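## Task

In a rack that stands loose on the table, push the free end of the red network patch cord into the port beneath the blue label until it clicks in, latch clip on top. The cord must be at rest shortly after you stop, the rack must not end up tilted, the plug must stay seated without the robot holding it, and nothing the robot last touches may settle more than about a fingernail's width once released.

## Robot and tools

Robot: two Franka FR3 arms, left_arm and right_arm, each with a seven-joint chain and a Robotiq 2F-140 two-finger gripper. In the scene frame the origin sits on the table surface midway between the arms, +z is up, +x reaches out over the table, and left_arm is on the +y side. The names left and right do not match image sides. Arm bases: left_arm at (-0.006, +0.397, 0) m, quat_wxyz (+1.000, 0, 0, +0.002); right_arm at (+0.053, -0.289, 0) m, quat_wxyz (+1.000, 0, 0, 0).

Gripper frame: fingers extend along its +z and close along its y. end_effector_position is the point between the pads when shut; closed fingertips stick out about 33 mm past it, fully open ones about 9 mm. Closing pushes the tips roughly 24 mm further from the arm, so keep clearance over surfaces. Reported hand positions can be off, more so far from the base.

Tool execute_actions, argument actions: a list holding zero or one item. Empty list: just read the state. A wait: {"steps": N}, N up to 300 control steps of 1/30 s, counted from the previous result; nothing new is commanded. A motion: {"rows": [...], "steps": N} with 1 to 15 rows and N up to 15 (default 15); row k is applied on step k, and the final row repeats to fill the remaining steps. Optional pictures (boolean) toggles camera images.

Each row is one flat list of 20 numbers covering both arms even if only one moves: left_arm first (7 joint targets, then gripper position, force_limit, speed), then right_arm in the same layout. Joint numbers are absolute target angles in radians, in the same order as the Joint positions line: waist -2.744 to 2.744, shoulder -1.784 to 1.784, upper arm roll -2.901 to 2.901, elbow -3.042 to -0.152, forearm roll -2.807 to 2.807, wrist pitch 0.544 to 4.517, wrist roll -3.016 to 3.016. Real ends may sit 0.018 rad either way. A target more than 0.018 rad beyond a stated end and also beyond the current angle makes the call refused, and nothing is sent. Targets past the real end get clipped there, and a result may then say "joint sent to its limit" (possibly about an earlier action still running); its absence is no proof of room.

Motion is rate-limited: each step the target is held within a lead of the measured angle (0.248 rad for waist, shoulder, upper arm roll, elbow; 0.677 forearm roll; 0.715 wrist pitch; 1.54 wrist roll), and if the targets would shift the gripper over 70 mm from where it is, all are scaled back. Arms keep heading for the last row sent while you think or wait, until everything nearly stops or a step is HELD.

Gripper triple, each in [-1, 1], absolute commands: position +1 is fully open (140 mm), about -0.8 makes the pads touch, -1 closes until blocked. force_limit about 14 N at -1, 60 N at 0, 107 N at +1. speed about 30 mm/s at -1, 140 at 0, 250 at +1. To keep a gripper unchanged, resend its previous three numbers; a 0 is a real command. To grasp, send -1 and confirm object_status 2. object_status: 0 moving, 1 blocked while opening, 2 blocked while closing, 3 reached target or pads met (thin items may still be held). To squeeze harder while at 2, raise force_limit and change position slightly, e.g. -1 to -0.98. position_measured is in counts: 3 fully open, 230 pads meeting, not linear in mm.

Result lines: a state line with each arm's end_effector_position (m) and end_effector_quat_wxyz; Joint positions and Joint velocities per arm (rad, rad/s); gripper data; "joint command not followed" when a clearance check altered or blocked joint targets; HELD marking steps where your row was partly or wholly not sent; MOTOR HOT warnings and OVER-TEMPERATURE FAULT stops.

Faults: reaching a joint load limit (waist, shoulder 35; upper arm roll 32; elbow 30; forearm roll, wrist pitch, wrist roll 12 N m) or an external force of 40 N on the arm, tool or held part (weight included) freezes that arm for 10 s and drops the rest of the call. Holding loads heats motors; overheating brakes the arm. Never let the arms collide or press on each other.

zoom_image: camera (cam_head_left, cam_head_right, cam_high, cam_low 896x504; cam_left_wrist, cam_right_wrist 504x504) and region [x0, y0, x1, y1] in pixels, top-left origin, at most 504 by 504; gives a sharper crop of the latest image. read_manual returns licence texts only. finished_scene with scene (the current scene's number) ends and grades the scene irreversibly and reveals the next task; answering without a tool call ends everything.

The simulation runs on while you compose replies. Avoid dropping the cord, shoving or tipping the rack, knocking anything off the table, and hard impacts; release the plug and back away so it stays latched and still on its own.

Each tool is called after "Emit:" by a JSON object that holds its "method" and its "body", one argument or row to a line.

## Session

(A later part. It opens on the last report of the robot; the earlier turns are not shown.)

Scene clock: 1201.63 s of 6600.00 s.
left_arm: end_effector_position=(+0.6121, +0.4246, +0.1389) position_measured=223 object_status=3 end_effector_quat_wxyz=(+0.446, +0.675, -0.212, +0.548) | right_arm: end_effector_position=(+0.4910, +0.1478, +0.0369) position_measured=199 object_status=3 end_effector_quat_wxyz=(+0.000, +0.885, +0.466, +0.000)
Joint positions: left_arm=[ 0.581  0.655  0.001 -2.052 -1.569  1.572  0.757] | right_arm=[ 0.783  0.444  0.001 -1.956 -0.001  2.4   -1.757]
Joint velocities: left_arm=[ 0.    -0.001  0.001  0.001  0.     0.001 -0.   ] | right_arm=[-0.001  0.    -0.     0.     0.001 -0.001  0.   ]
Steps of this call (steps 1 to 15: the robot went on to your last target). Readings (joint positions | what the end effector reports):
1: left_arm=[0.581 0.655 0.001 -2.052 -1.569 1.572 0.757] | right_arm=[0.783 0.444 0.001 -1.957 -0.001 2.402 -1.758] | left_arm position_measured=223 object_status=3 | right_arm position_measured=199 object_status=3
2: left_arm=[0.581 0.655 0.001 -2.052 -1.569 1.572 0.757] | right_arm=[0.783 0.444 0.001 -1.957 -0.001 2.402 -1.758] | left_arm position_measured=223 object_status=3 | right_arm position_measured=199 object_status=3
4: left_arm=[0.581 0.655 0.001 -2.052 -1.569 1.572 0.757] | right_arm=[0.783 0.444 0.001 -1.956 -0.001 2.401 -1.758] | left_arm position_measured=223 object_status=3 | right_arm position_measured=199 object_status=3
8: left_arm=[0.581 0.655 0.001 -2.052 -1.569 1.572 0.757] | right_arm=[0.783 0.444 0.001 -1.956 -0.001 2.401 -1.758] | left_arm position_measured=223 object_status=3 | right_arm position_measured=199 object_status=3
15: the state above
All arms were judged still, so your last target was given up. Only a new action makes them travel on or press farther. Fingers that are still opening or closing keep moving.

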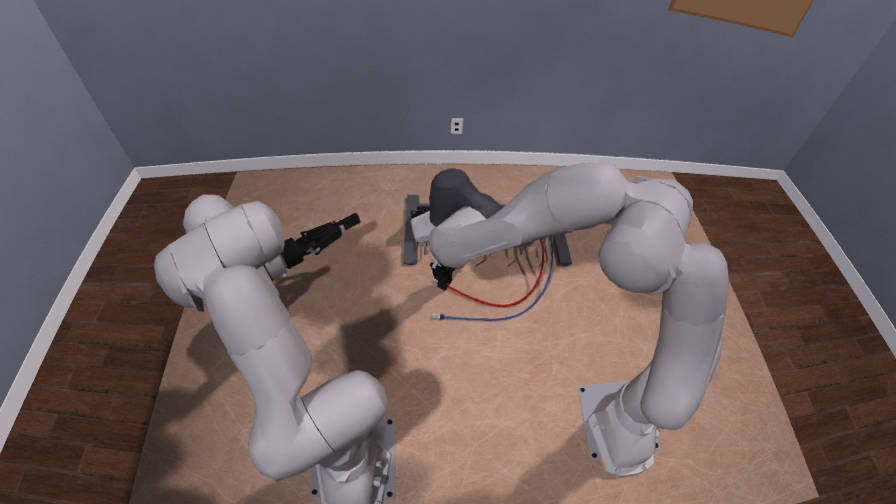

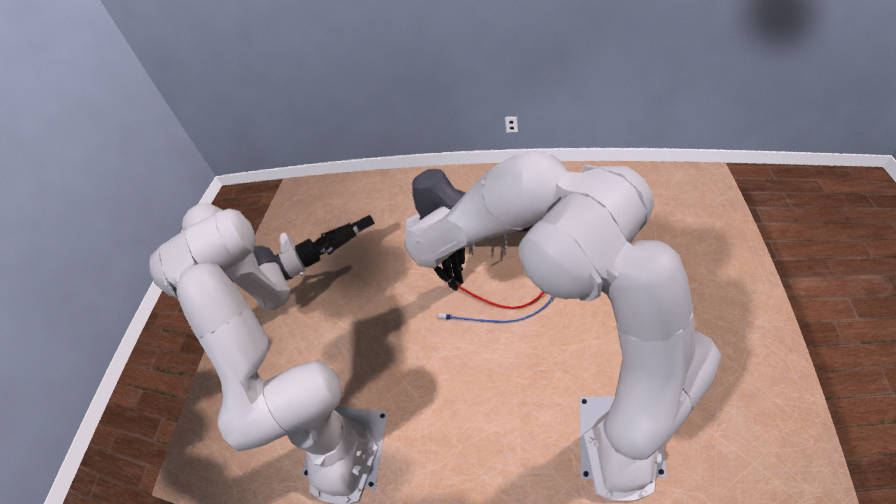

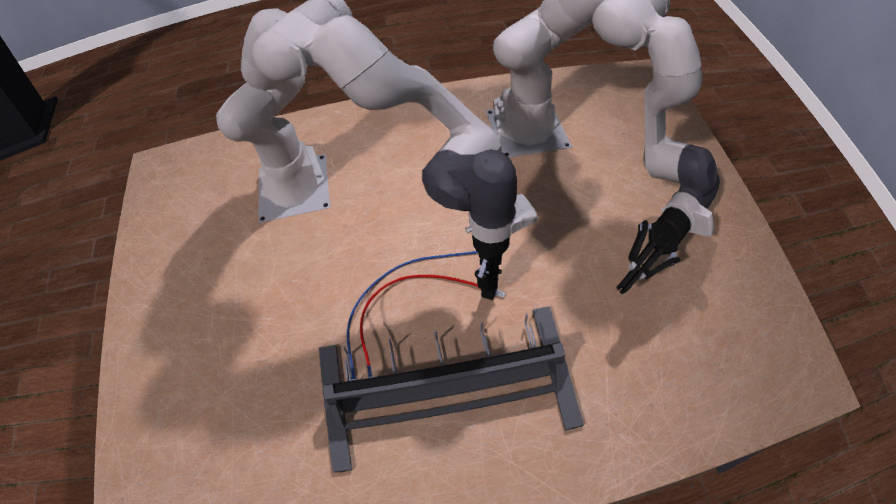

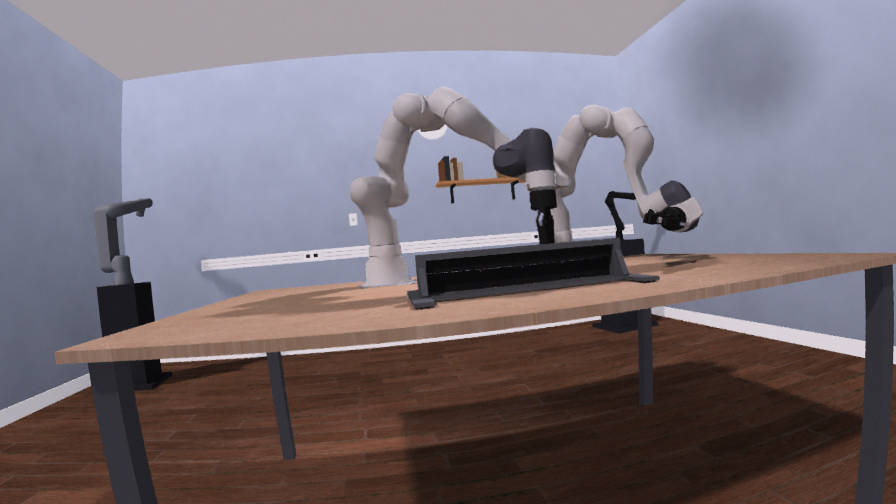

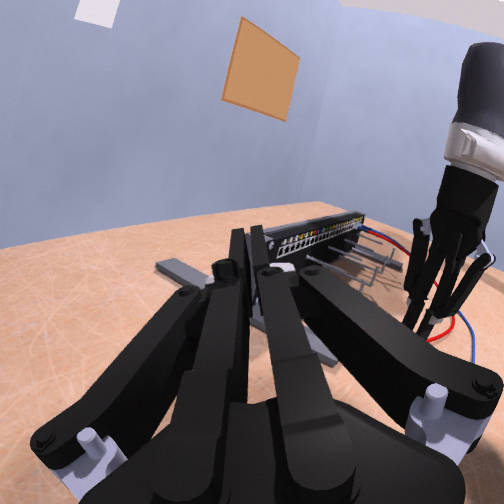

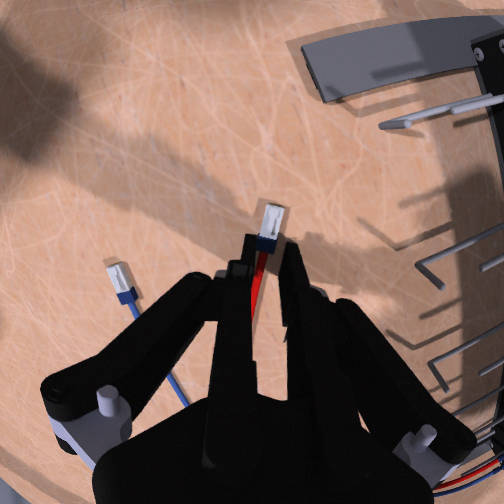

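Emit:
{"method": "execute_actions", "body": {
  "actions": [
    {"rows":[[0.58,0.655,0,-2.052,-1.5708,1.5708,0.75,-0.75,0,0.5,0.7843,0.4468,0,-1.954,-0.001,2.399,-1.753,-0.55,-0.4,-1],[0.58,0.655,0,-2.052,-1.5708,1.5708,0.75,-0.75,0,0.5,0.7843,0.4468,0,-1.954,-0.001,2.399,-1.753,-0.55,-0.4,-1],[0.58,0.655,0,-2.052,-1.5708,1.5708,0.75,-0.75,0,0.5,0.7843,0.4468,0,-1.954,-0.001,2.399,-1.753,-0.55,-0.4,-1],[0.58,0.655,0,-2.052,-1.5708,1.5708,0.75,-0.75,0,0.5,0.7843,0.4468,0,-1.954,-0.001,2.399,-1.753,-0.55,-0.4,-1],[0.58,0.655,0,-2.052,-1.5708,1.5708,0.75,-0.75,0,0.5,0.7843,0.4468,0,-1.954,-0.001,2.399,-1.753,-1,-0.4,-1]],"steps":15}
  ],
  "pictures": false
}}

Emit:
{"method": "execute_actions", "body": {
  "actions": [
    {"steps":15}
  ]
}}

Emit:
{"method": "zoom_image", "body": {
  "camera": "cam_right_wrist",
  "region": [210,180,330,300]
}}

Scene clock: 1211.83 s of 6600.00 s.
left_arm: end_effector_position=(+0.6121, +0.4246, +0.1389) position_measured=223 object_status=3 end_effector_quat_wxyz=(+0.446, +0.675, -0.212, +0.548) | right_arm: end_effector_position=(+0.4908, +0.1477, +0.0365) position_measured=214 object_status=0 end_effector_quat_wxyz=(+0.000, +0.885, +0.466, -0.000)
Joint positions: left_arm=[ 0.581  0.655  0.001 -2.052 -1.569  1.572  0.757] | right_arm=[ 0.783  0.445  0.001 -1.956 -0.001  2.4   -1.757]
Joint velocities: left_arm=[-0.001  0.001  0.    -0.001 -0.001  0.     0.001] | right_arm=[ 0.001 -0.     0.001  0.002  0.001 -0.     0.001]
Steps of this call (steps 1 to 90: nothing new was sent; then 6.70 s passed at rest; steps 91 to 105: all 15 steps of this action). Readings (joint positions | what the end effector reports):
91: left_arm=[0.581 0.655 0.001 -2.052 -1.569 1.572 0.757] | right_arm=[0.783 0.444 0.001 -1.956 -0.001 2.400 -1.757] | left_arm position_measured=223 object_status=3 | right_arm position_measured=199 object_status=3
92: left_arm=[0.581 0.655 0.001 -2.052 -1.569 1.572 0.757] | right_arm=[0.783 0.444 0.001 -1.956 -0.001 2.400 -1.757] | left_arm position_measured=223 object_status=3 | right_arm position_measured=199 object_status=3
94: left_arm=[0.581 0.655 0.001 -2.052 -1.569 1.572 0.757] | right_arm=[0.783 0.445 0.001 -1.956 -0.001 2.400 -1.757] | left_arm position_measured=223 object_status=3 | right_arm position_measured=199 object_status=3
98: left_arm=[0.581 0.655 0.001 -2.052 -1.569 1.572 0.757] | right_arm=[0.783 0.445 0.001 -1.956 -0.001 2.400 -1.757] | left_arm position_measured=223 object_status=3 | right_arm position_measured=203 object_status=0
105: the state above

Scene clock: 1212.33 s of 6600.00 s.
left_arm: end_effector_position=(+0.6121, +0.4246, +0.1389) position_measured=223 object_status=3 end_effector_quat_wxyz=(+0.446, +0.675, -0.212, +0.548) | right_arm: end_effector_position=(+0.4908, +0.1477, +0.0365) position_measured=214 object_status=2 end_effector_quat_wxyz=(+0.000, +0.885, +0.466, -0.000)
Joint positions: left_arm=[ 0.581  0.655  0.001 -2.052 -1.569  1.572  0.757] | right_arm=[ 0.783  0.445  0.001 -1.956 -0.001  2.4   -1.757]
Joint velocities: left_arm=[ 0.001 -0.     0.002  0.    -0.001 -0.    -0.   ] | right_arm=[ 0.001 -0.    -0.001  0.001  0.001 -0.001 -0.002]
Steps of this call (steps 1 to 15: the robot went on to your last target). Readings (joint positions | what the end effector reports):
1: left_arm=[0.581 0.655 0.001 -2.052 -1.569 1.572 0.757] | right_arm=[0.783 0.445 0.001 -1.956 -0.001 2.400 -1.757] | left_arm position_measured=223 object_status=3 | right_arm position_measured=214 object_status=0
2: left_arm=[0.581 0.655 0.001 -2.052 -1.569 1.572 0.757] | right_arm=[0.783 0.445 0.001 -1.956 -0.001 2.400 -1.757] | left_arm position_measured=223 object_status=3 | right_arm position_measured=214 object_status=0
4: left_arm=[0.581 0.655 0.001 -2.052 -1.569 1.572 0.757] | right_arm=[0.783 0.445 0.001 -1.956 -0.001 2.400 -1.757] | left_arm position_measured=223 object_status=3 | right_arm position_measured=214 object_status=0
8: left_arm=[0.581 0.655 0.001 -2.052 -1.569 1.572 0.757] | right_arm=[0.783 0.445 0.001 -1.956 -0.001 2.400 -1.757] | left_arm position_measured=223 object_status=3 | right_arm position_measured=214 object_status=2
15: the state above
All arms were judged still, so your last target was given up. Only a new action makes them travel on or press farther. Fingers that are still opening or closing keep moving.

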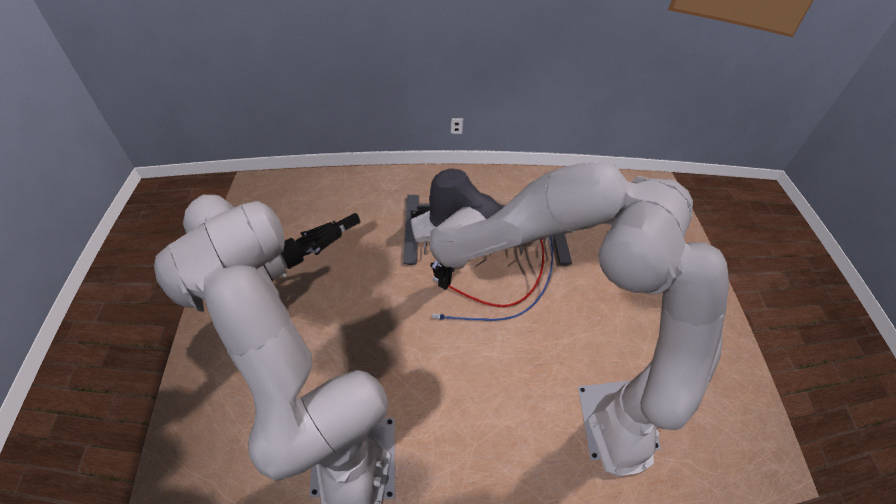

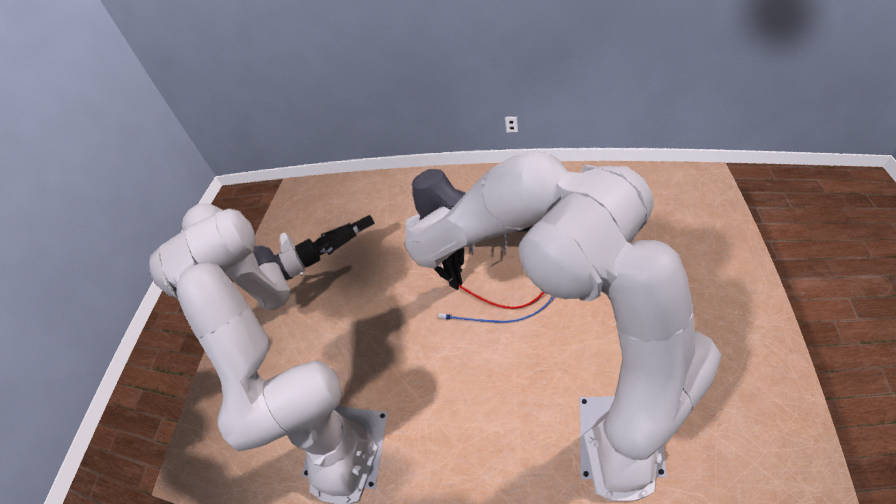

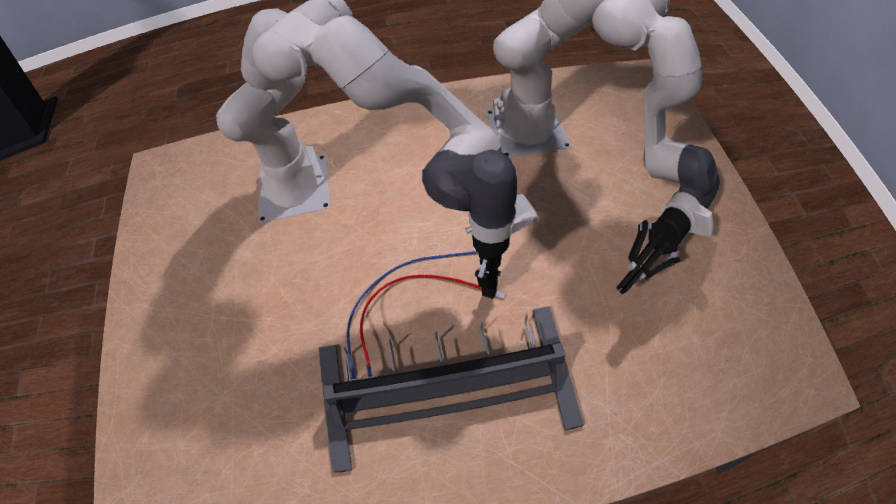

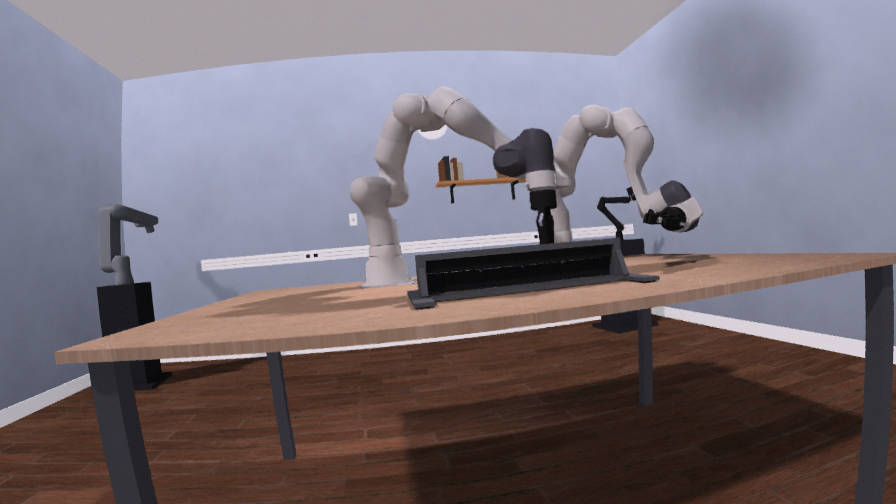

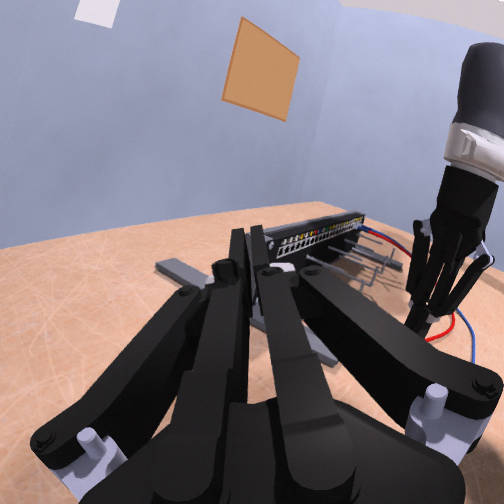

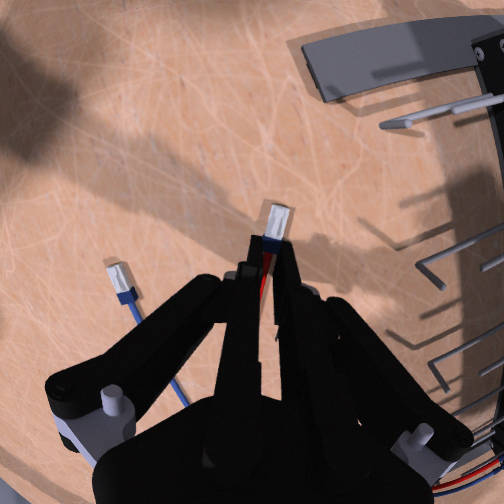

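Region (210, 180, 330, 300) of cam_right_wrist's 504x504 image, scaled by 4.200, with more detail than that image has.

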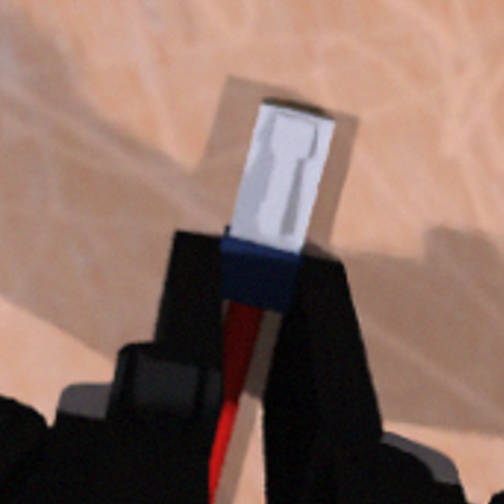

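Emit:
{"method": "execute_actions", "body": {
  "actions": [
    {"rows":[[0.58,0.655,0,-2.052,-1.5708,1.5708,0.75,-0.75,0,0.5,0.7843,0.442,0,-1.954,-0.001,2.394,-1.753,-1,-0.4,-1],[0.58,0.655,0,-2.052,-1.5708,1.5708,0.75,-0.75,0,0.5,0.7843,0.437,0,-1.953,-0.001,2.386,-1.753,-1,-0.4,-1],[0.58,0.655,0,-2.052,-1.5708,1.5708,0.75,-0.75,0,0.5,0.7843,0.430,0,-1.951,-0.001,2.376,-1.753,-1,-0.4,-1],[0.58,0.655,0,-2.052,-1.5708,1.5708,0.75,-0.75,0,0.5,0.7843,0.421,0,-1.949,-0.001,2.364,-1.75,-1,-0.4,-1],[0.58,0.655,0,-2.052,-1.5708,1.5708,0.75,-0.75,0,0.5,0.7843,0.411,0,-1.946,-0.001,2.351,-1.74,-1,-0.4,-1],[0.58,0.655,0,-2.052,-1.5708,1.5708,0.75,-0.75,0,0.5,0.783,0.400,0,-1.943,-0.001,2.337,-1.72,-1,-0.4,-1],[0.58,0.655,0,-2.052,-1.5708,1.5708,0.75,-0.75,0,0.5,0.781,0.389,0,-1.940,-0.001,2.323,-1.69,-1,-0.4,-1],[0.58,0.655,0,-2.052,-1.5708,1.5708,0.75,-0.75,0,0.5,0.778,0.378,0,-1.936,-0.001,2.309,-1.66,-1,-0.4,-1],[0.58,0.655,0,-2.052,-1.5708,1.5708,0.75,-0.75,0,0.5,0.774,0.367,0,-1.932,-0.001,2.295,-1.625,-1,-0.4,-1],[0.58,0.655,0,-2.052,-1.5708,1.5708,0.75,-0.75,0,0.5,0.769,0.356,0,-1.928,-0.001,2.281,-1.59,-1,-0.4,-1],[0.58,0.655,0,-2.052,-1.5708,1.5708,0.75,-0.75,0,0.5,0.763,0.346,0,-1.925,-0.001,2.268,-1.555,-1,-0.4,-1],[0.58,0.655,0,-2.052,-1.5708,1.5708,0.75,-0.75,0,0.5,0.757,0.337,0,-1.922,-0.001,2.256,-1.52,-1,-0.4,-1],[0.58,0.655,0,-2.052,-1.5708,1.5708,0.75,-0.75,0,0.5,0.750,0.329,0,-1.919,-0.001,2.246,-1.485,-1,-0.4,-1],[0.58,0.655,0,-2.052,-1.5708,1.5708,0.75,-0.75,0,0.5,0.743,0.323,0,-1.916,-0.001,2.238,-1.45,-1,-0.4,-1],[0.58,0.655,0,-2.052,-1.5708,1.5708,0.75,-0.75,0,0.5,0.736,0.318,0,-1.914,-0.001,2.232,-1.415,-1,-0.4,-1]],"steps":15}
  ],
  "pictures": false
}}

Emit:
{"method": "execute_actions", "body": {
  "actions": [
    {"rows":[[0.58,0.655,0,-2.052,-1.5708,1.5708,0.75,-0.75,0,0.5,0.729,0.316,0,-1.913,-0.001,2.229,-1.38,-1,-0.4,-1],[0.58,0.655,0,-2.052,-1.5708,1.5708,0.75,-0.75,0,0.5,0.722,0.315,0,-1.913,-0.001,2.228,-1.345,-1,-0.4,-1],[0.58,0.655,0,-2.052,-1.5708,1.5708,0.75,-0.75,0,0.5,0.715,0.315,0,-1.913,-0.001,2.228,-1.31,-1,-0.4,-1],[0.58,0.655,0,-2.052,-1.5708,1.5708,0.75,-0.75,0,0.5,0.708,0.315,0,-1.913,-0.001,2.228,-1.275,-1,-0.4,-1],[0.58,0.655,0,-2.052,-1.5708,1.5708,0.75,-0.75,0,0.5,0.701,0.315,0,-1.913,-0.001,2.228,-1.24,-1,-0.4,-1],[0.58,0.655,0,-2.052,-1.5708,1.5708,0.75,-0.75,0,0.5,0.694,0.315,0,-1.913,-0.001,2.228,-1.205,-1,-0.4,-1],[0.58,0.655,0,-2.052,-1.5708,1.5708,0.75,-0.75,0,0.5,0.687,0.315,0,-1.913,-0.001,2.228,-1.17,-1,-0.4,-1],[0.58,0.655,0,-2.052,-1.5708,1.5708,0.75,-0.75,0,0.5,0.680,0.315,0,-1.913,-0.001,2.228,-1.135,-1,-0.4,-1],[0.58,0.655,0,-2.052,-1.5708,1.5708,0.75,-0.75,0,0.5,0.673,0.315,0,-1.913,-0.001,2.228,-1.10,-1,-0.4,-1],[0.58,0.655,0,-2.052,-1.5708,1.5708,0.75,-0.75,0,0.5,0.666,0.315,0,-1.913,-0.001,2.228,-1.065,-1,-0.4,-1],[0.58,0.655,0,-2.052,-1.5708,1.5708,0.75,-0.75,0,0.5,0.659,0.315,0,-1.913,-0.001,2.228,-1.03,-1,-0.4,-1],[0.58,0.655,0,-2.052,-1.5708,1.5708,0.75,-0.75,0,0.5,0.653,0.315,0,-1.913,-0.001,2.228,-1.0,-1,-0.4,-1],[0.58,0.655,0,-2.052,-1.5708,1.5708,0.75,-0.75,0,0.5,0.648,0.315,0,-1.913,-0.001,2.228,-0.975,-1,-0.4,-1],[0.58,0.655,0,-2.052,-1.5708,1.5708,0.75,-0.75,0,0.5,0.645,0.315,0,-1.913,-0.001,2.228,-0.955,-1,-0.4,-1]],"steps":15}
  ],
  "pictures": false
}}

Emit:
{"method": "execute_actions", "body": {
  "actions": [
    {"rows":[[0.58,0.655,0,-2.052,-1.5708,1.5708,0.75,-0.75,0,0.5,0.644,0.318,0,-1.909,-0.001,2.226,-0.955,-1,-0.4,-1],[0.58,0.655,0,-2.052,-1.5708,1.5708,0.75,-0.75,0,0.5,0.643,0.323,0,-1.901,-0.001,2.224,-0.955,-1,-0.4,-1],[0.58,0.655,0,-2.052,-1.5708,1.5708,0.75,-0.75,0,0.5,0.641,0.330,0,-1.891,-0.001,2.220,-0.955,-1,-0.4,-1],[0.58,0.655,0,-2.052,-1.5708,1.5708,0.75,-0.75,0,0.5,0.638,0.338,0,-1.879,-0.001,2.216,-0.955,-1,-0.4,-1],[0.58,0.655,0,-2.052,-1.5708,1.5708,0.75,-0.75,0,0.5,0.635,0.347,0,-1.866,-0.001,2.212,-0.955,-1,-0.4,-1],[0.58,0.655,0,-2.052,-1.5708,1.5708,0.75,-0.75,0,0.5,0.632,0.356,0,-1.853,-0.001,2.208,-0.955,-1,-0.4,-1],[0.58,0.655,0,-2.052,-1.5708,1.5708,0.75,-0.75,0,0.5,0.629,0.365,0,-1.840,-0.001,2.204,-0.955,-1,-0.4,-1],[0.58,0.655,0,-2.052,-1.5708,1.5708,0.75,-0.75,0,0.5,0.626,0.374,0,-1.827,-0.001,2.200,-0.955,-1,-0.4,-1],[0.58,0.655,0,-2.052,-1.5708,1.5708,0.75,-0.75,0,0.5,0.623,0.383,0,-1.814,-0.001,2.196,-0.955,-1,-0.4,-1],[0.58,0.655,0,-2.052,-1.5708,1.5708,0.75,-0.75,0,0.5,0.620,0.392,0,-1.800,-0.001,2.191,-0.955,-1,-0.4,-1],[0.58,0.655,0,-2.052,-1.5708,1.5708,0.75,-0.75,0,0.5,0.617,0.401,0,-1.787,-0.001,2.187,-0.955,-1,-0.4,-1],[0.58,0.655,0,-2.052,-1.5708,1.5708,0.75,-0.75,0,0.5,0.614,0.410,0,-1.774,-0.001,2.183,-0.955,-1,-0.4,-1],[0.58,0.655,0,-2.052,-1.5708,1.5708,0.75,-0.75,0,0.5,0.611,0.419,0,-1.760,-0.001,2.178,-0.955,-1,-0.4,-1],[0.58,0.655,0,-2.052,-1.5708,1.5708,0.75,-0.75,0,0.5,0.608,0.428,0,-1.747,-0.001,2.174,-0.955,-1,-0.4,-1],[0.58,0.655,0,-2.052,-1.5708,1.5708,0.75,-0.75,0,0.5,0.605,0.437,0,-1.734,-0.001,2.170,-0.955,-1,-0.4,-1]],"steps":15}
  ],
  "pictures": false
}}

Emit:
{"method": "execute_actions", "body": {
  "actions": [
    {"rows":[[0.57,0.655,0,-2.052,-1.5708,1.5708,0.75,-0.75,0,0.5,0.602,0.447,0,-1.720,-0.001,2.165,-0.955,-1,-0.4,-1],[0.555,0.655,0,-2.052,-1.5708,1.5708,0.75,-0.75,0,0.5,0.599,0.457,0,-1.705,-0.001,2.160,-0.955,-1,-0.4,-1],[0.54,0.655,0,-2.052,-1.5708,1.5708,0.75,-0.75,0,0.5,0.595,0.467,0,-1.690,-0.001,2.155,-0.955,-1,-0.4,-1],[0.52,0.655,0,-2.052,-1.5708,1.5708,0.75,-0.75,0,0.5,0.592,0.477,0,-1.675,-0.001,2.150,-0.955,-1,-0.4,-1],[0.50,0.655,0,-2.052,-1.5708,1.5708,0.75,-0.75,0,0.5,0.588,0.487,0,-1.660,-0.001,2.145,-0.955,-1,-0.4,-1],[0.48,0.655,0,-2.052,-1.5708,1.5708,0.75,-0.75,0,0.5,0.585,0.497,0,-1.645,-0.001,2.140,-0.955,-1,-0.4,-1],[0.46,0.655,0,-2.052,-1.5708,1.5708,0.75,-0.75,0,0.5,0.582,0.507,0,-1.630,-0.001,2.135,-0.955,-1,-0.4,-1],[0.44,0.655,0,-2.052,-1.5708,1.5708,0.75,-0.75,0,0.5,0.578,0.517,0,-1.615,-0.001,2.130,-0.955,-1,-0.4,-1],[0.42,0.655,0,-2.052,-1.5708,1.5708,0.75,-0.75,0,0.5,0.575,0.527,0,-1.601,-0.001,2.126,-0.955,-1,-0.4,-1],[0.40,0.655,0,-2.052,-1.5708,1.5708,0.75,-0.75,0,0.5,0.572,0.536,0,-1.588,-0.001,2.122,-0.955,-1,-0.4,-1],[0.38,0.655,0,-2.052,-1.5708,1.5708,0.75,-0.75,0,0.5,0.569,0.544,0,-1.577,-0.001,2.118,-0.955,-1,-0.4,-1],[0.36,0.655,0,-2.052,-1.5708,1.5708,0.75,-0.75,0,0.5,0.567,0.550,0,-1.568,-0.001,2.115,-0.955,-1,-0.4,-1],[0.34,0.655,0,-2.052,-1.5708,1.5708,0.75,-0.75,0,0.5,0.566,0.554,0,-1.562,-0.001,2.114,-0.955,-1,-0.4,-1],[0.32,0.655,0,-2.052,-1.5708,1.5708,0.75,-0.75,0,0.5,0.565,0.556,0,-1.559,-0.001,2.113,-0.955,-1,-0.4,-1],[0.30,0.655,0,-2.052,-1.5708,1.5708,0.75,-0.75,0,0.5,0.565,0.556,0,-1.559,-0.001,2.113,-0.955,-1,-0.4,-1]],"steps":15}
  ],
  "pictures": false
}}

Emit:
{"method": "execute_actions", "body": {
  "actions": [
    {"rows":[[0.28,0.655,0,-2.052,-1.5708,1.5708,0.75,-0.75,0,0.5,0.565,0.556,0,-1.559,-0.001,2.113,-0.955,-1,-0.4,-1],[0.26,0.655,0,-2.052,-1.5708,1.5708,0.75,-0.75,0,0.5,0.565,0.556,0,-1.559,-0.001,2.113,-0.955,-1,-0.4,-1],[0.24,0.655,0,-2.052,-1.5708,1.5708,0.75,-0.75,0,0.5,0.565,0.556,0,-1.559,-0.001,2.113,-0.955,-1,-0.4,-1],[0.22,0.655,0,-2.052,-1.5708,1.5708,0.75,-0.75,0,0.5,0.565,0.556,0,-1.559,-0.001,2.113,-0.955,-1,-0.4,-1],[0.20,0.655,0,-2.052,-1.5708,1.5708,0.75,-0.75,0,0.5,0.565,0.556,0,-1.559,-0.001,2.113,-0.955,-1,-0.4,-1],[0.18,0.655,0,-2.052,-1.5708,1.5708,0.75,-0.75,0,0.5,0.565,0.556,0,-1.559,-0.001,2.113,-0.955,-1,-0.4,-1],[0.162,0.655,0,-2.052,-1.5708,1.5708,0.75,-0.75,0,0.5,0.565,0.556,0,-1.559,-0.001,2.113,-0.955,-1,-0.4,-1],[0.147,0.655,0,-2.052,-1.5708,1.5708,0.75,-0.75,0,0.5,0.565,0.556,0,-1.559,-0.001,2.113,-0.955,-1,-0.4,-1],[0.135,0.655,0,-2.052,-1.5708,1.5708,0.75,-0.75,0,0.5,0.565,0.556,0,-1.559,-0.001,2.113,-0.955,-1,-0.4,-1],[0.126,0.655,0,-2.052,-1.5708,1.5708,0.75,-0.75,0,0.5,0.565,0.556,0,-1.559,-0.001,2.113,-0.955,-1,-0.4,-1],[0.12,0.655,0,-2.052,-1.5708,1.5708,0.75,-0.75,0,0.5,0.565,0.556,0,-1.559,-0.001,2.113,-0.955,-1,-0.4,-1],[0.117,0.655,0,-2.052,-1.5708,1.5708,0.75,-0.75,0,0.5,0.565,0.556,0,-1.559,-0.001,2.113,-0.955,-1,-0.4,-1]],"steps":15}
  ],
  "pictures": false
}}

Emit:
{"method": "execute_actions", "body": {
  "actions": [
    {"steps":15}
  ]
}}

Emit:
{"method": "zoom_image", "body": {
  "camera": "cam_right_wrist",
  "region": [210,180,330,300]
}}

Emit:
{"method": "zoom_image", "body": {
  "camera": "cam_left_wrist",
  "region": [80,245,150,303]
}}

Scene clock: 1279.70 s of 6600.00 s.
left_arm: end_effector_position=(+0.6121, +0.4246, +0.1389) position_measured=223 object_status=3 end_effector_quat_wxyz=(+0.446, +0.675, -0.212, +0.548) | right_arm: end_effector_position=(+0.5109, +0.1410, +0.1111) position_measured=214 object_status=2 end_effector_quat_wxyz=(-0.005, +0.921, +0.390, +0.013)
Joint positions: left_arm=[ 0.581  0.655  0.001 -2.052 -1.569  1.572  0.757] | right_arm=[ 0.753  0.332  0.002 -1.92  -0.001  2.281 -1.617]
Joint velocities: left_arm=[-0.    -0.001  0.001 -0.    -0.001  0.     0.002] | right_arm=[-0.2   -0.239 -0.002  0.096  0.    -0.265  0.657]
Steps of this call (steps 1 to 90: nothing new was sent; then 63.87 s passed at rest; steps 91 to 105: all 15 steps of this action). Readings (joint positions | what the end effector reports):
91: left_arm=[0.581 0.655 0.001 -2.052 -1.569 1.572 0.757] | right_arm=[0.783 0.445 0.001 -1.956 -0.001 2.400 -1.757] | left_arm position_measured=223 object_status=3 | right_arm position_measured=214 object_status=2
92: left_arm=[0.581 0.655 0.001 -2.052 -1.569 1.572 0.757] | right_arm=[0.783 0.444 0.001 -1.956 -0.001 2.398 -1.757] | left_arm position_measured=223 object_status=3 | right_arm position_measured=214 object_status=2
94: left_arm=[0.581 0.655 0.001 -2.052 -1.569 1.572 0.757] | right_arm=[0.783 0.439 0.001 -1.956 -0.001 2.389 -1.757] | left_arm position_measured=223 object_status=3 | right_arm position_measured=214 object_status=2
98: left_arm=[0.581 0.655 0.001 -2.052 -1.569 1.572 0.757] | right_arm=[0.783 0.407 0.001 -1.948 -0.001 2.356 -1.739] | left_arm position_measured=223 object_status=3 | right_arm position_measured=214 object_status=2
105: the state above

Scene clock: 1280.20 s of 6600.00 s.
left_arm: end_effector_position=(+0.6121, +0.4246, +0.1389) position_measured=223 object_status=3 end_effector_quat_wxyz=(+0.446, +0.675, -0.212, +0.548) | right_arm: end_effector_position=(+0.5466, +0.0874, +0.1216) position_measured=214 object_status=2 end_effector_quat_wxyz=(-0.001, +0.991, +0.135, +0.003)
Joint positions: left_arm=[ 0.581  0.655  0.001 -2.052 -1.569  1.572  0.757] | right_arm=[ 0.652  0.313  0.    -1.913 -0.001  2.233 -1.189]
Joint velocities: left_arm=[-0.002 -0.001 -0.001 -0.     0.001  0.001  0.   ] | right_arm=[-0.115  0.    -0.017 -0.002  0.    -0.017  0.762]
Steps of this call (steps 1 to 15: all 15 steps of this action). Readings (joint positions | what the end effector reports):
1: left_arm=[0.581 0.655 0.001 -2.052 -1.569 1.572 0.757] | right_arm=[0.746 0.325 0.002 -1.918 -0.001 2.272 -1.593] | left_arm position_measured=223 object_status=3 | right_arm position_measured=214 object_status=2
2: left_arm=[0.581 0.655 0.001 -2.052 -1.569 1.572 0.757] | right_arm=[0.739 0.319 0.002 -1.915 -0.001 2.265 -1.568] | left_arm position_measured=223 object_status=3 | right_arm position_measured=214 object_status=2
4: left_arm=[0.581 0.655 0.001 -2.052 -1.569 1.572 0.757] | right_arm=[0.724 0.314 0.001 -1.913 -0.001 2.254 -1.515] | left_arm position_measured=223 object_status=3 | right_arm position_measured=214 object_status=2
8: left_arm=[0.581 0.655 0.001 -2.052 -1.569 1.572 0.757] | right_arm=[0.696 0.313 0.001 -1.913 -0.001 2.241 -1.400] | left_arm position_measured=223 object_status=3 | right_arm position_measured=214 object_status=2
15: the state above

Scene clock: 1280.70 s of 6600.00 s.
left_arm: end_effector_position=(+0.6121, +0.4246, +0.1389) position_measured=223 object_status=3 end_effector_quat_wxyz=(+0.446, +0.675, -0.212, +0.548) | right_arm: end_effector_position=(+0.5905, +0.0884, +0.1190) position_measured=214 object_status=2 end_effector_quat_wxyz=(-0.003, +1.000, +0.023, +0.005)
Joint positions: left_arm=[ 0.581  0.655  0.001 -2.052 -1.569  1.572  0.757] | right_arm=[ 0.613  0.416 -0.    -1.764 -0.001  2.191 -1.004]
Joint velocities: left_arm=[ 0.    -0.001  0.001  0.001 -0.001 -0.001  0.002] | right_arm=[-0.09   0.254 -0.     0.366  0.    -0.098  0.147]
Steps of this call (steps 1 to 15: all 15 steps of this action). Readings (joint positions | what the end effector reports):
1: left_arm=[0.581 0.655 0.001 -2.052 -1.569 1.572 0.757] | right_arm=[0.649 0.314 -0.000 -1.913 -0.001 2.232 -1.165] | left_arm position_measured=223 object_status=3 | right_arm position_measured=214 object_status=2
2: left_arm=[0.581 0.655 0.001 -2.052 -1.569 1.572 0.757] | right_arm=[0.646 0.316 -0.000 -1.910 -0.001 2.231 -1.144] | left_arm position_measured=223 object_status=3 | right_arm position_measured=214 object_status=2
4: left_arm=[0.581 0.655 0.001 -2.052 -1.569 1.572 0.757] | right_arm=[0.643 0.324 -0.000 -1.898 -0.001 2.227 -1.108] | left_arm position_measured=223 object_status=3 | right_arm position_measured=214 object_status=2
8: left_arm=[0.581 0.655 0.001 -2.052 -1.569 1.572 0.757] | right_arm=[0.634 0.354 -0.000 -1.854 -0.001 2.217 -1.055] | left_arm position_measured=223 object_status=3 | right_arm position_measured=214 object_status=2
15: the state above

Scene clock: 1281.20 s of 6600.00 s.
left_arm: end_effector_position=(+0.6012, +0.2778, +0.1390) position_measured=223 object_status=3 end_effector_quat_wxyz=(+0.508, +0.645, -0.290, +0.491) | right_arm: end_effector_position=(+0.6403, +0.0847, +0.1117) position_measured=214 object_status=2 end_effector_quat_wxyz=(-0.002, +1.000, -0.018, +0.003)
Joint positions: left_arm=[ 0.343  0.655  0.    -2.052 -1.569  1.572  0.757] | right_arm=[ 0.568  0.548 -0.    -1.572 -0.001  2.128 -0.968]
Joint velocities: left_arm=[-0.575 -0.001 -0.03   0.    -0.001  0.    -0.   ] | right_arm=[-0.041  0.099 -0.     0.126  0.    -0.073  0.029]
Steps of this call (steps 1 to 15: all 15 steps of this action). Readings (joint positions | what the end effector reports):
1: left_arm=[0.580 0.655 0.002 -2.052 -1.569 1.572 0.757] | right_arm=[0.610 0.425 -0.000 -1.751 -0.001 2.187 -0.999] | left_arm position_measured=223 object_status=3 | right_arm position_measured=214 object_status=2
2: left_arm=[0.575 0.655 0.003 -2.052 -1.569 1.572 0.757] | right_arm=[0.607 0.435 -0.000 -1.737 -0.001 2.182 -0.995] | left_arm position_measured=223 object_status=3 | right_arm position_measured=214 object_status=2
4: left_arm=[0.556 0.655 0.005 -2.052 -1.569 1.572 0.757] | right_arm=[0.601 0.454 -0.000 -1.708 -0.001 2.174 -0.988] | left_arm position_measured=223 object_status=3 | right_arm position_measured=214 object_status=2
8: left_arm=[0.486 0.655 0.004 -2.052 -1.569 1.572 0.757] | right_arm=[0.587 0.494 -0.000 -1.649 -0.001 2.155 -0.978] | left_arm position_measured=223 object_status=3 | right_arm position_measured=214 object_status=2
15: the state above

Scene clock: 1281.70 s of 6600.00 s.
left_arm: end_effector_position=(+0.5582, +0.1422, +0.1403) position_measured=223 object_status=3 end_effector_quat_wxyz=(+0.562, +0.607, -0.362, +0.430) | right_arm: end_effector_position=(+0.6406, +0.0835, +0.1113) position_measured=214 object_status=2 end_effector_quat_wxyz=(+0.000, +1.000, -0.022, +0.000)
Joint positions: left_arm=[ 0.118  0.655 -0.005 -2.052 -1.569  1.571  0.757] | right_arm=[ 0.566  0.554 -0.    -1.561 -0.001  2.116 -0.961]
Joint velocities: left_arm=[-0.037 -0.    -0.001 -0.     0.     0.    -0.001] | right_arm=[ 0.001 -0.     0.     0.    -0.    -0.004  0.006]
Steps of this call (steps 1 to 15: all 15 steps of this action). Readings (joint positions | what the end effector reports):
1: left_arm=[0.323 0.655 0.000 -2.052 -1.569 1.572 0.757] | right_arm=[0.566 0.551 -0.000 -1.569 -0.001 2.126 -0.967] | left_arm position_measured=223 object_status=3 | right_arm position_measured=214 object_status=2
2: left_arm=[0.303 0.655 0.000 -2.052 -1.569 1.572 0.757] | right_arm=[0.566 0.553 -0.000 -1.566 -0.001 2.124 -0.966] | left_arm position_measured=223 object_status=3 | right_arm position_measured=214 object_status=2
4: left_arm=[0.263 0.655 0.000 -2.052 -1.569 1.572 0.757] | right_arm=[0.566 0.554 -0.000 -1.564 -0.001 2.121 -0.965] | left_arm position_measured=223 object_status=3 | right_arm position_measured=214 object_status=2
8: left_arm=[0.185 0.655 -0.001 -2.052 -1.569 1.572 0.757] | right_arm=[0.566 0.554 -0.000 -1.562 -0.001 2.118 -0.963] | left_arm position_measured=223 object_status=3 | right_arm position_measured=214 object_status=2
15: the state above

Scene clock: 1282.20 s of 6600.00 s.
left_arm: end_effector_position=(+0.5586, +0.1435, +0.1397) position_measured=223 object_status=3 end_effector_quat_wxyz=(+0.561, +0.608, -0.362, +0.430) | right_arm: end_effector_position=(+0.6405, +0.0834, +0.1113) position_measured=214 object_status=2 end_effector_quat_wxyz=(+0.000, +1.000, -0.023, +0.000)
Joint positions: left_arm=[ 0.117  0.655 -0.001 -2.052 -1.569  1.571  0.757] | right_arm=[ 0.566  0.554 -0.    -1.561 -0.001  2.115 -0.96 ]
Joint velocities: left_arm=[-0.001 -0.     0.001  0.001 -0.     0.001  0.   ] | right_arm=[-0.001 -0.     0.     0.002 -0.     0.001  0.001]
Steps of this call (steps 1 to 15: the robot went on to your last target). Readings (joint positions | what the end effector reports):
1: left_arm=[0.117 0.655 -0.004 -2.052 -1.569 1.571 0.757] | right_arm=[0.566 0.554 -0.000 -1.561 -0.001 2.116 -0.961] | left_arm position_measured=223 object_status=3 | right_arm position_measured=214 object_status=2
2: left_arm=[0.117 0.655 -0.004 -2.052 -1.569 1.571 0.757] | right_arm=[0.566 0.554 -0.000 -1.561 -0.001 2.116 -0.961] | left_arm position_measured=223 object_status=3 | right_arm position_measured=214 object_status=2
4: left_arm=[0.117 0.655 -0.002 -2.052 -1.569 1.571 0.757] | right_arm=[0.566 0.554 -0.000 -1.561 -0.001 2.116 -0.960] | left_arm position_measured=223 object_status=3 | right_arm position_measured=214 object_status=2
8: left_arm=[0.117 0.655 -0.001 -2.052 -1.569 1.571 0.757] | right_arm=[0.566 0.554 -0.000 -1.561 -0.001 2.116 -0.960] | left_arm position_measured=223 object_status=3 | right_arm position_measured=214 object_status=2
15: the state above
All arms were judged still, so your last target was given up. Only a new action makes them travel on or press farther. Fingers that are still opening or closing keep moving.

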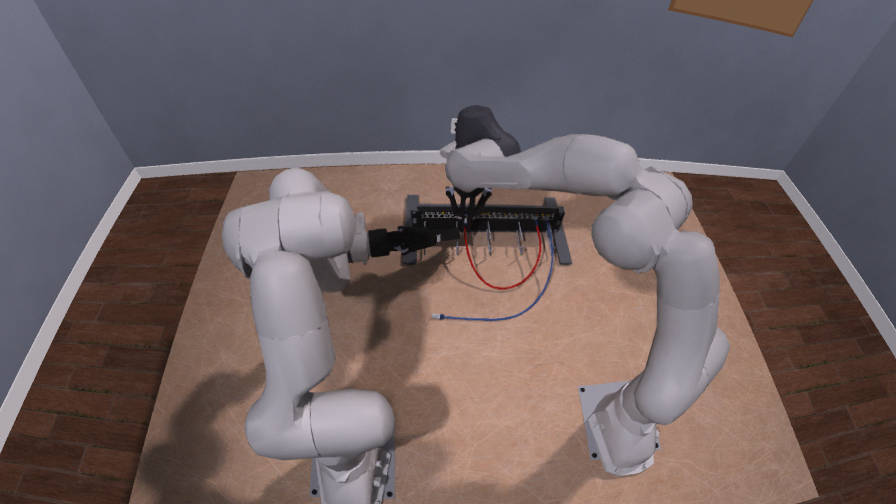

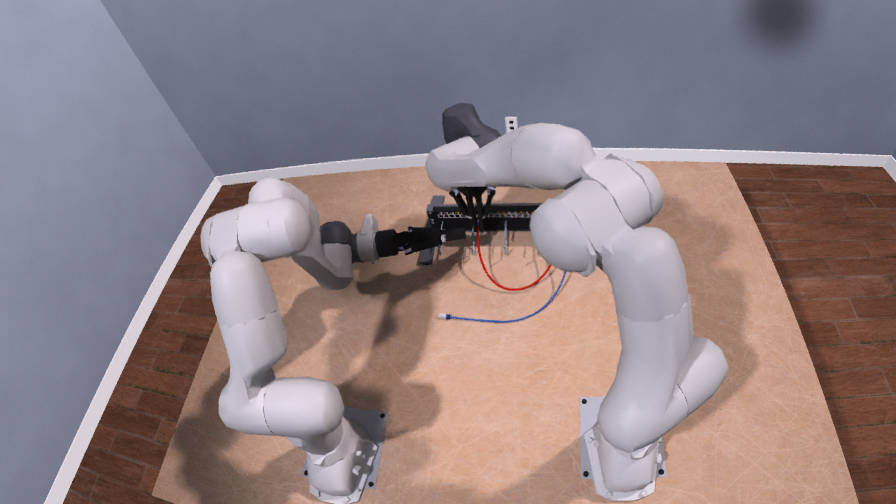

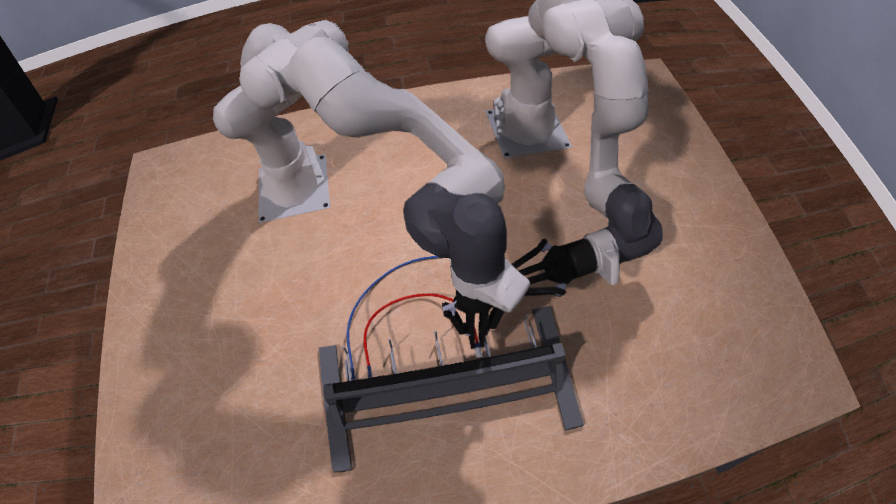

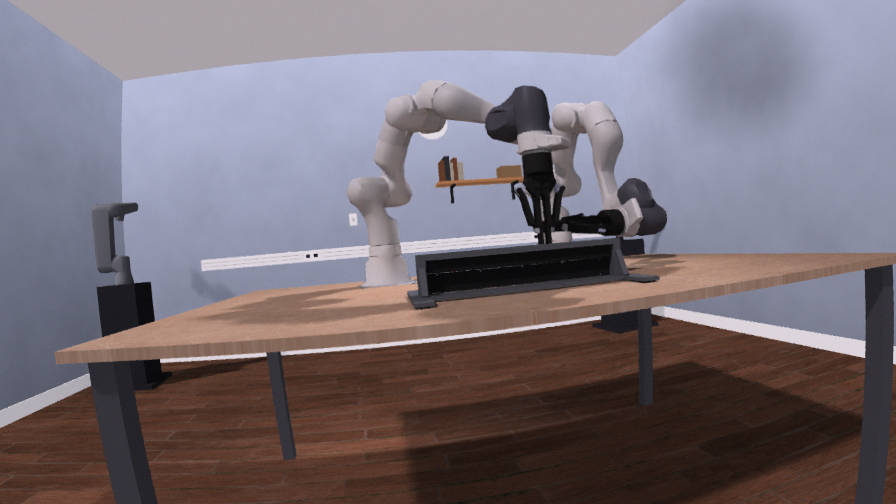

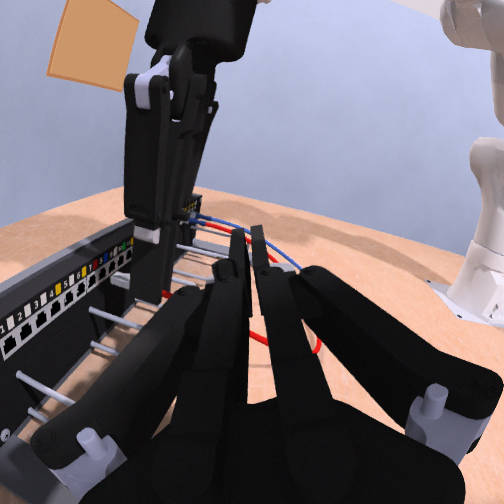

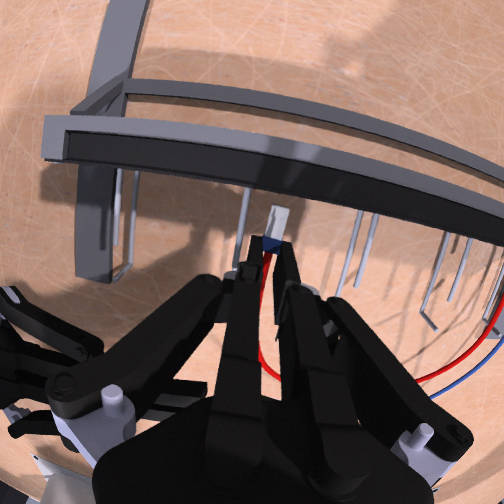

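Region (210, 180, 330, 300) of cam_right_wrist's 504x504 image, scaled by 4.200, with more detail than that image has.

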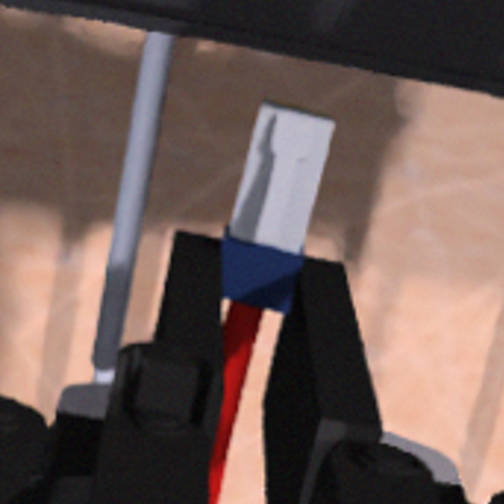

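Region (80, 245, 150, 303) of cam_left_wrist's 504x504 image, scaled by 7.200, with more detail than that image has; it fills the top 418 rows of this view, and the rest is white.

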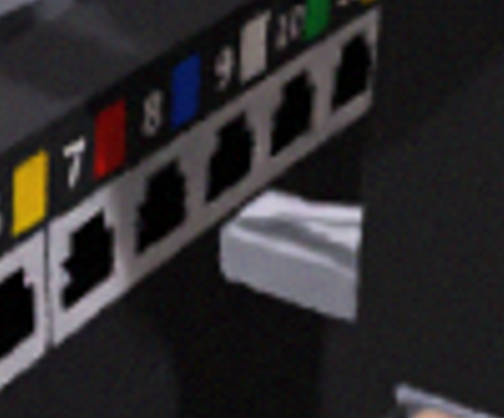

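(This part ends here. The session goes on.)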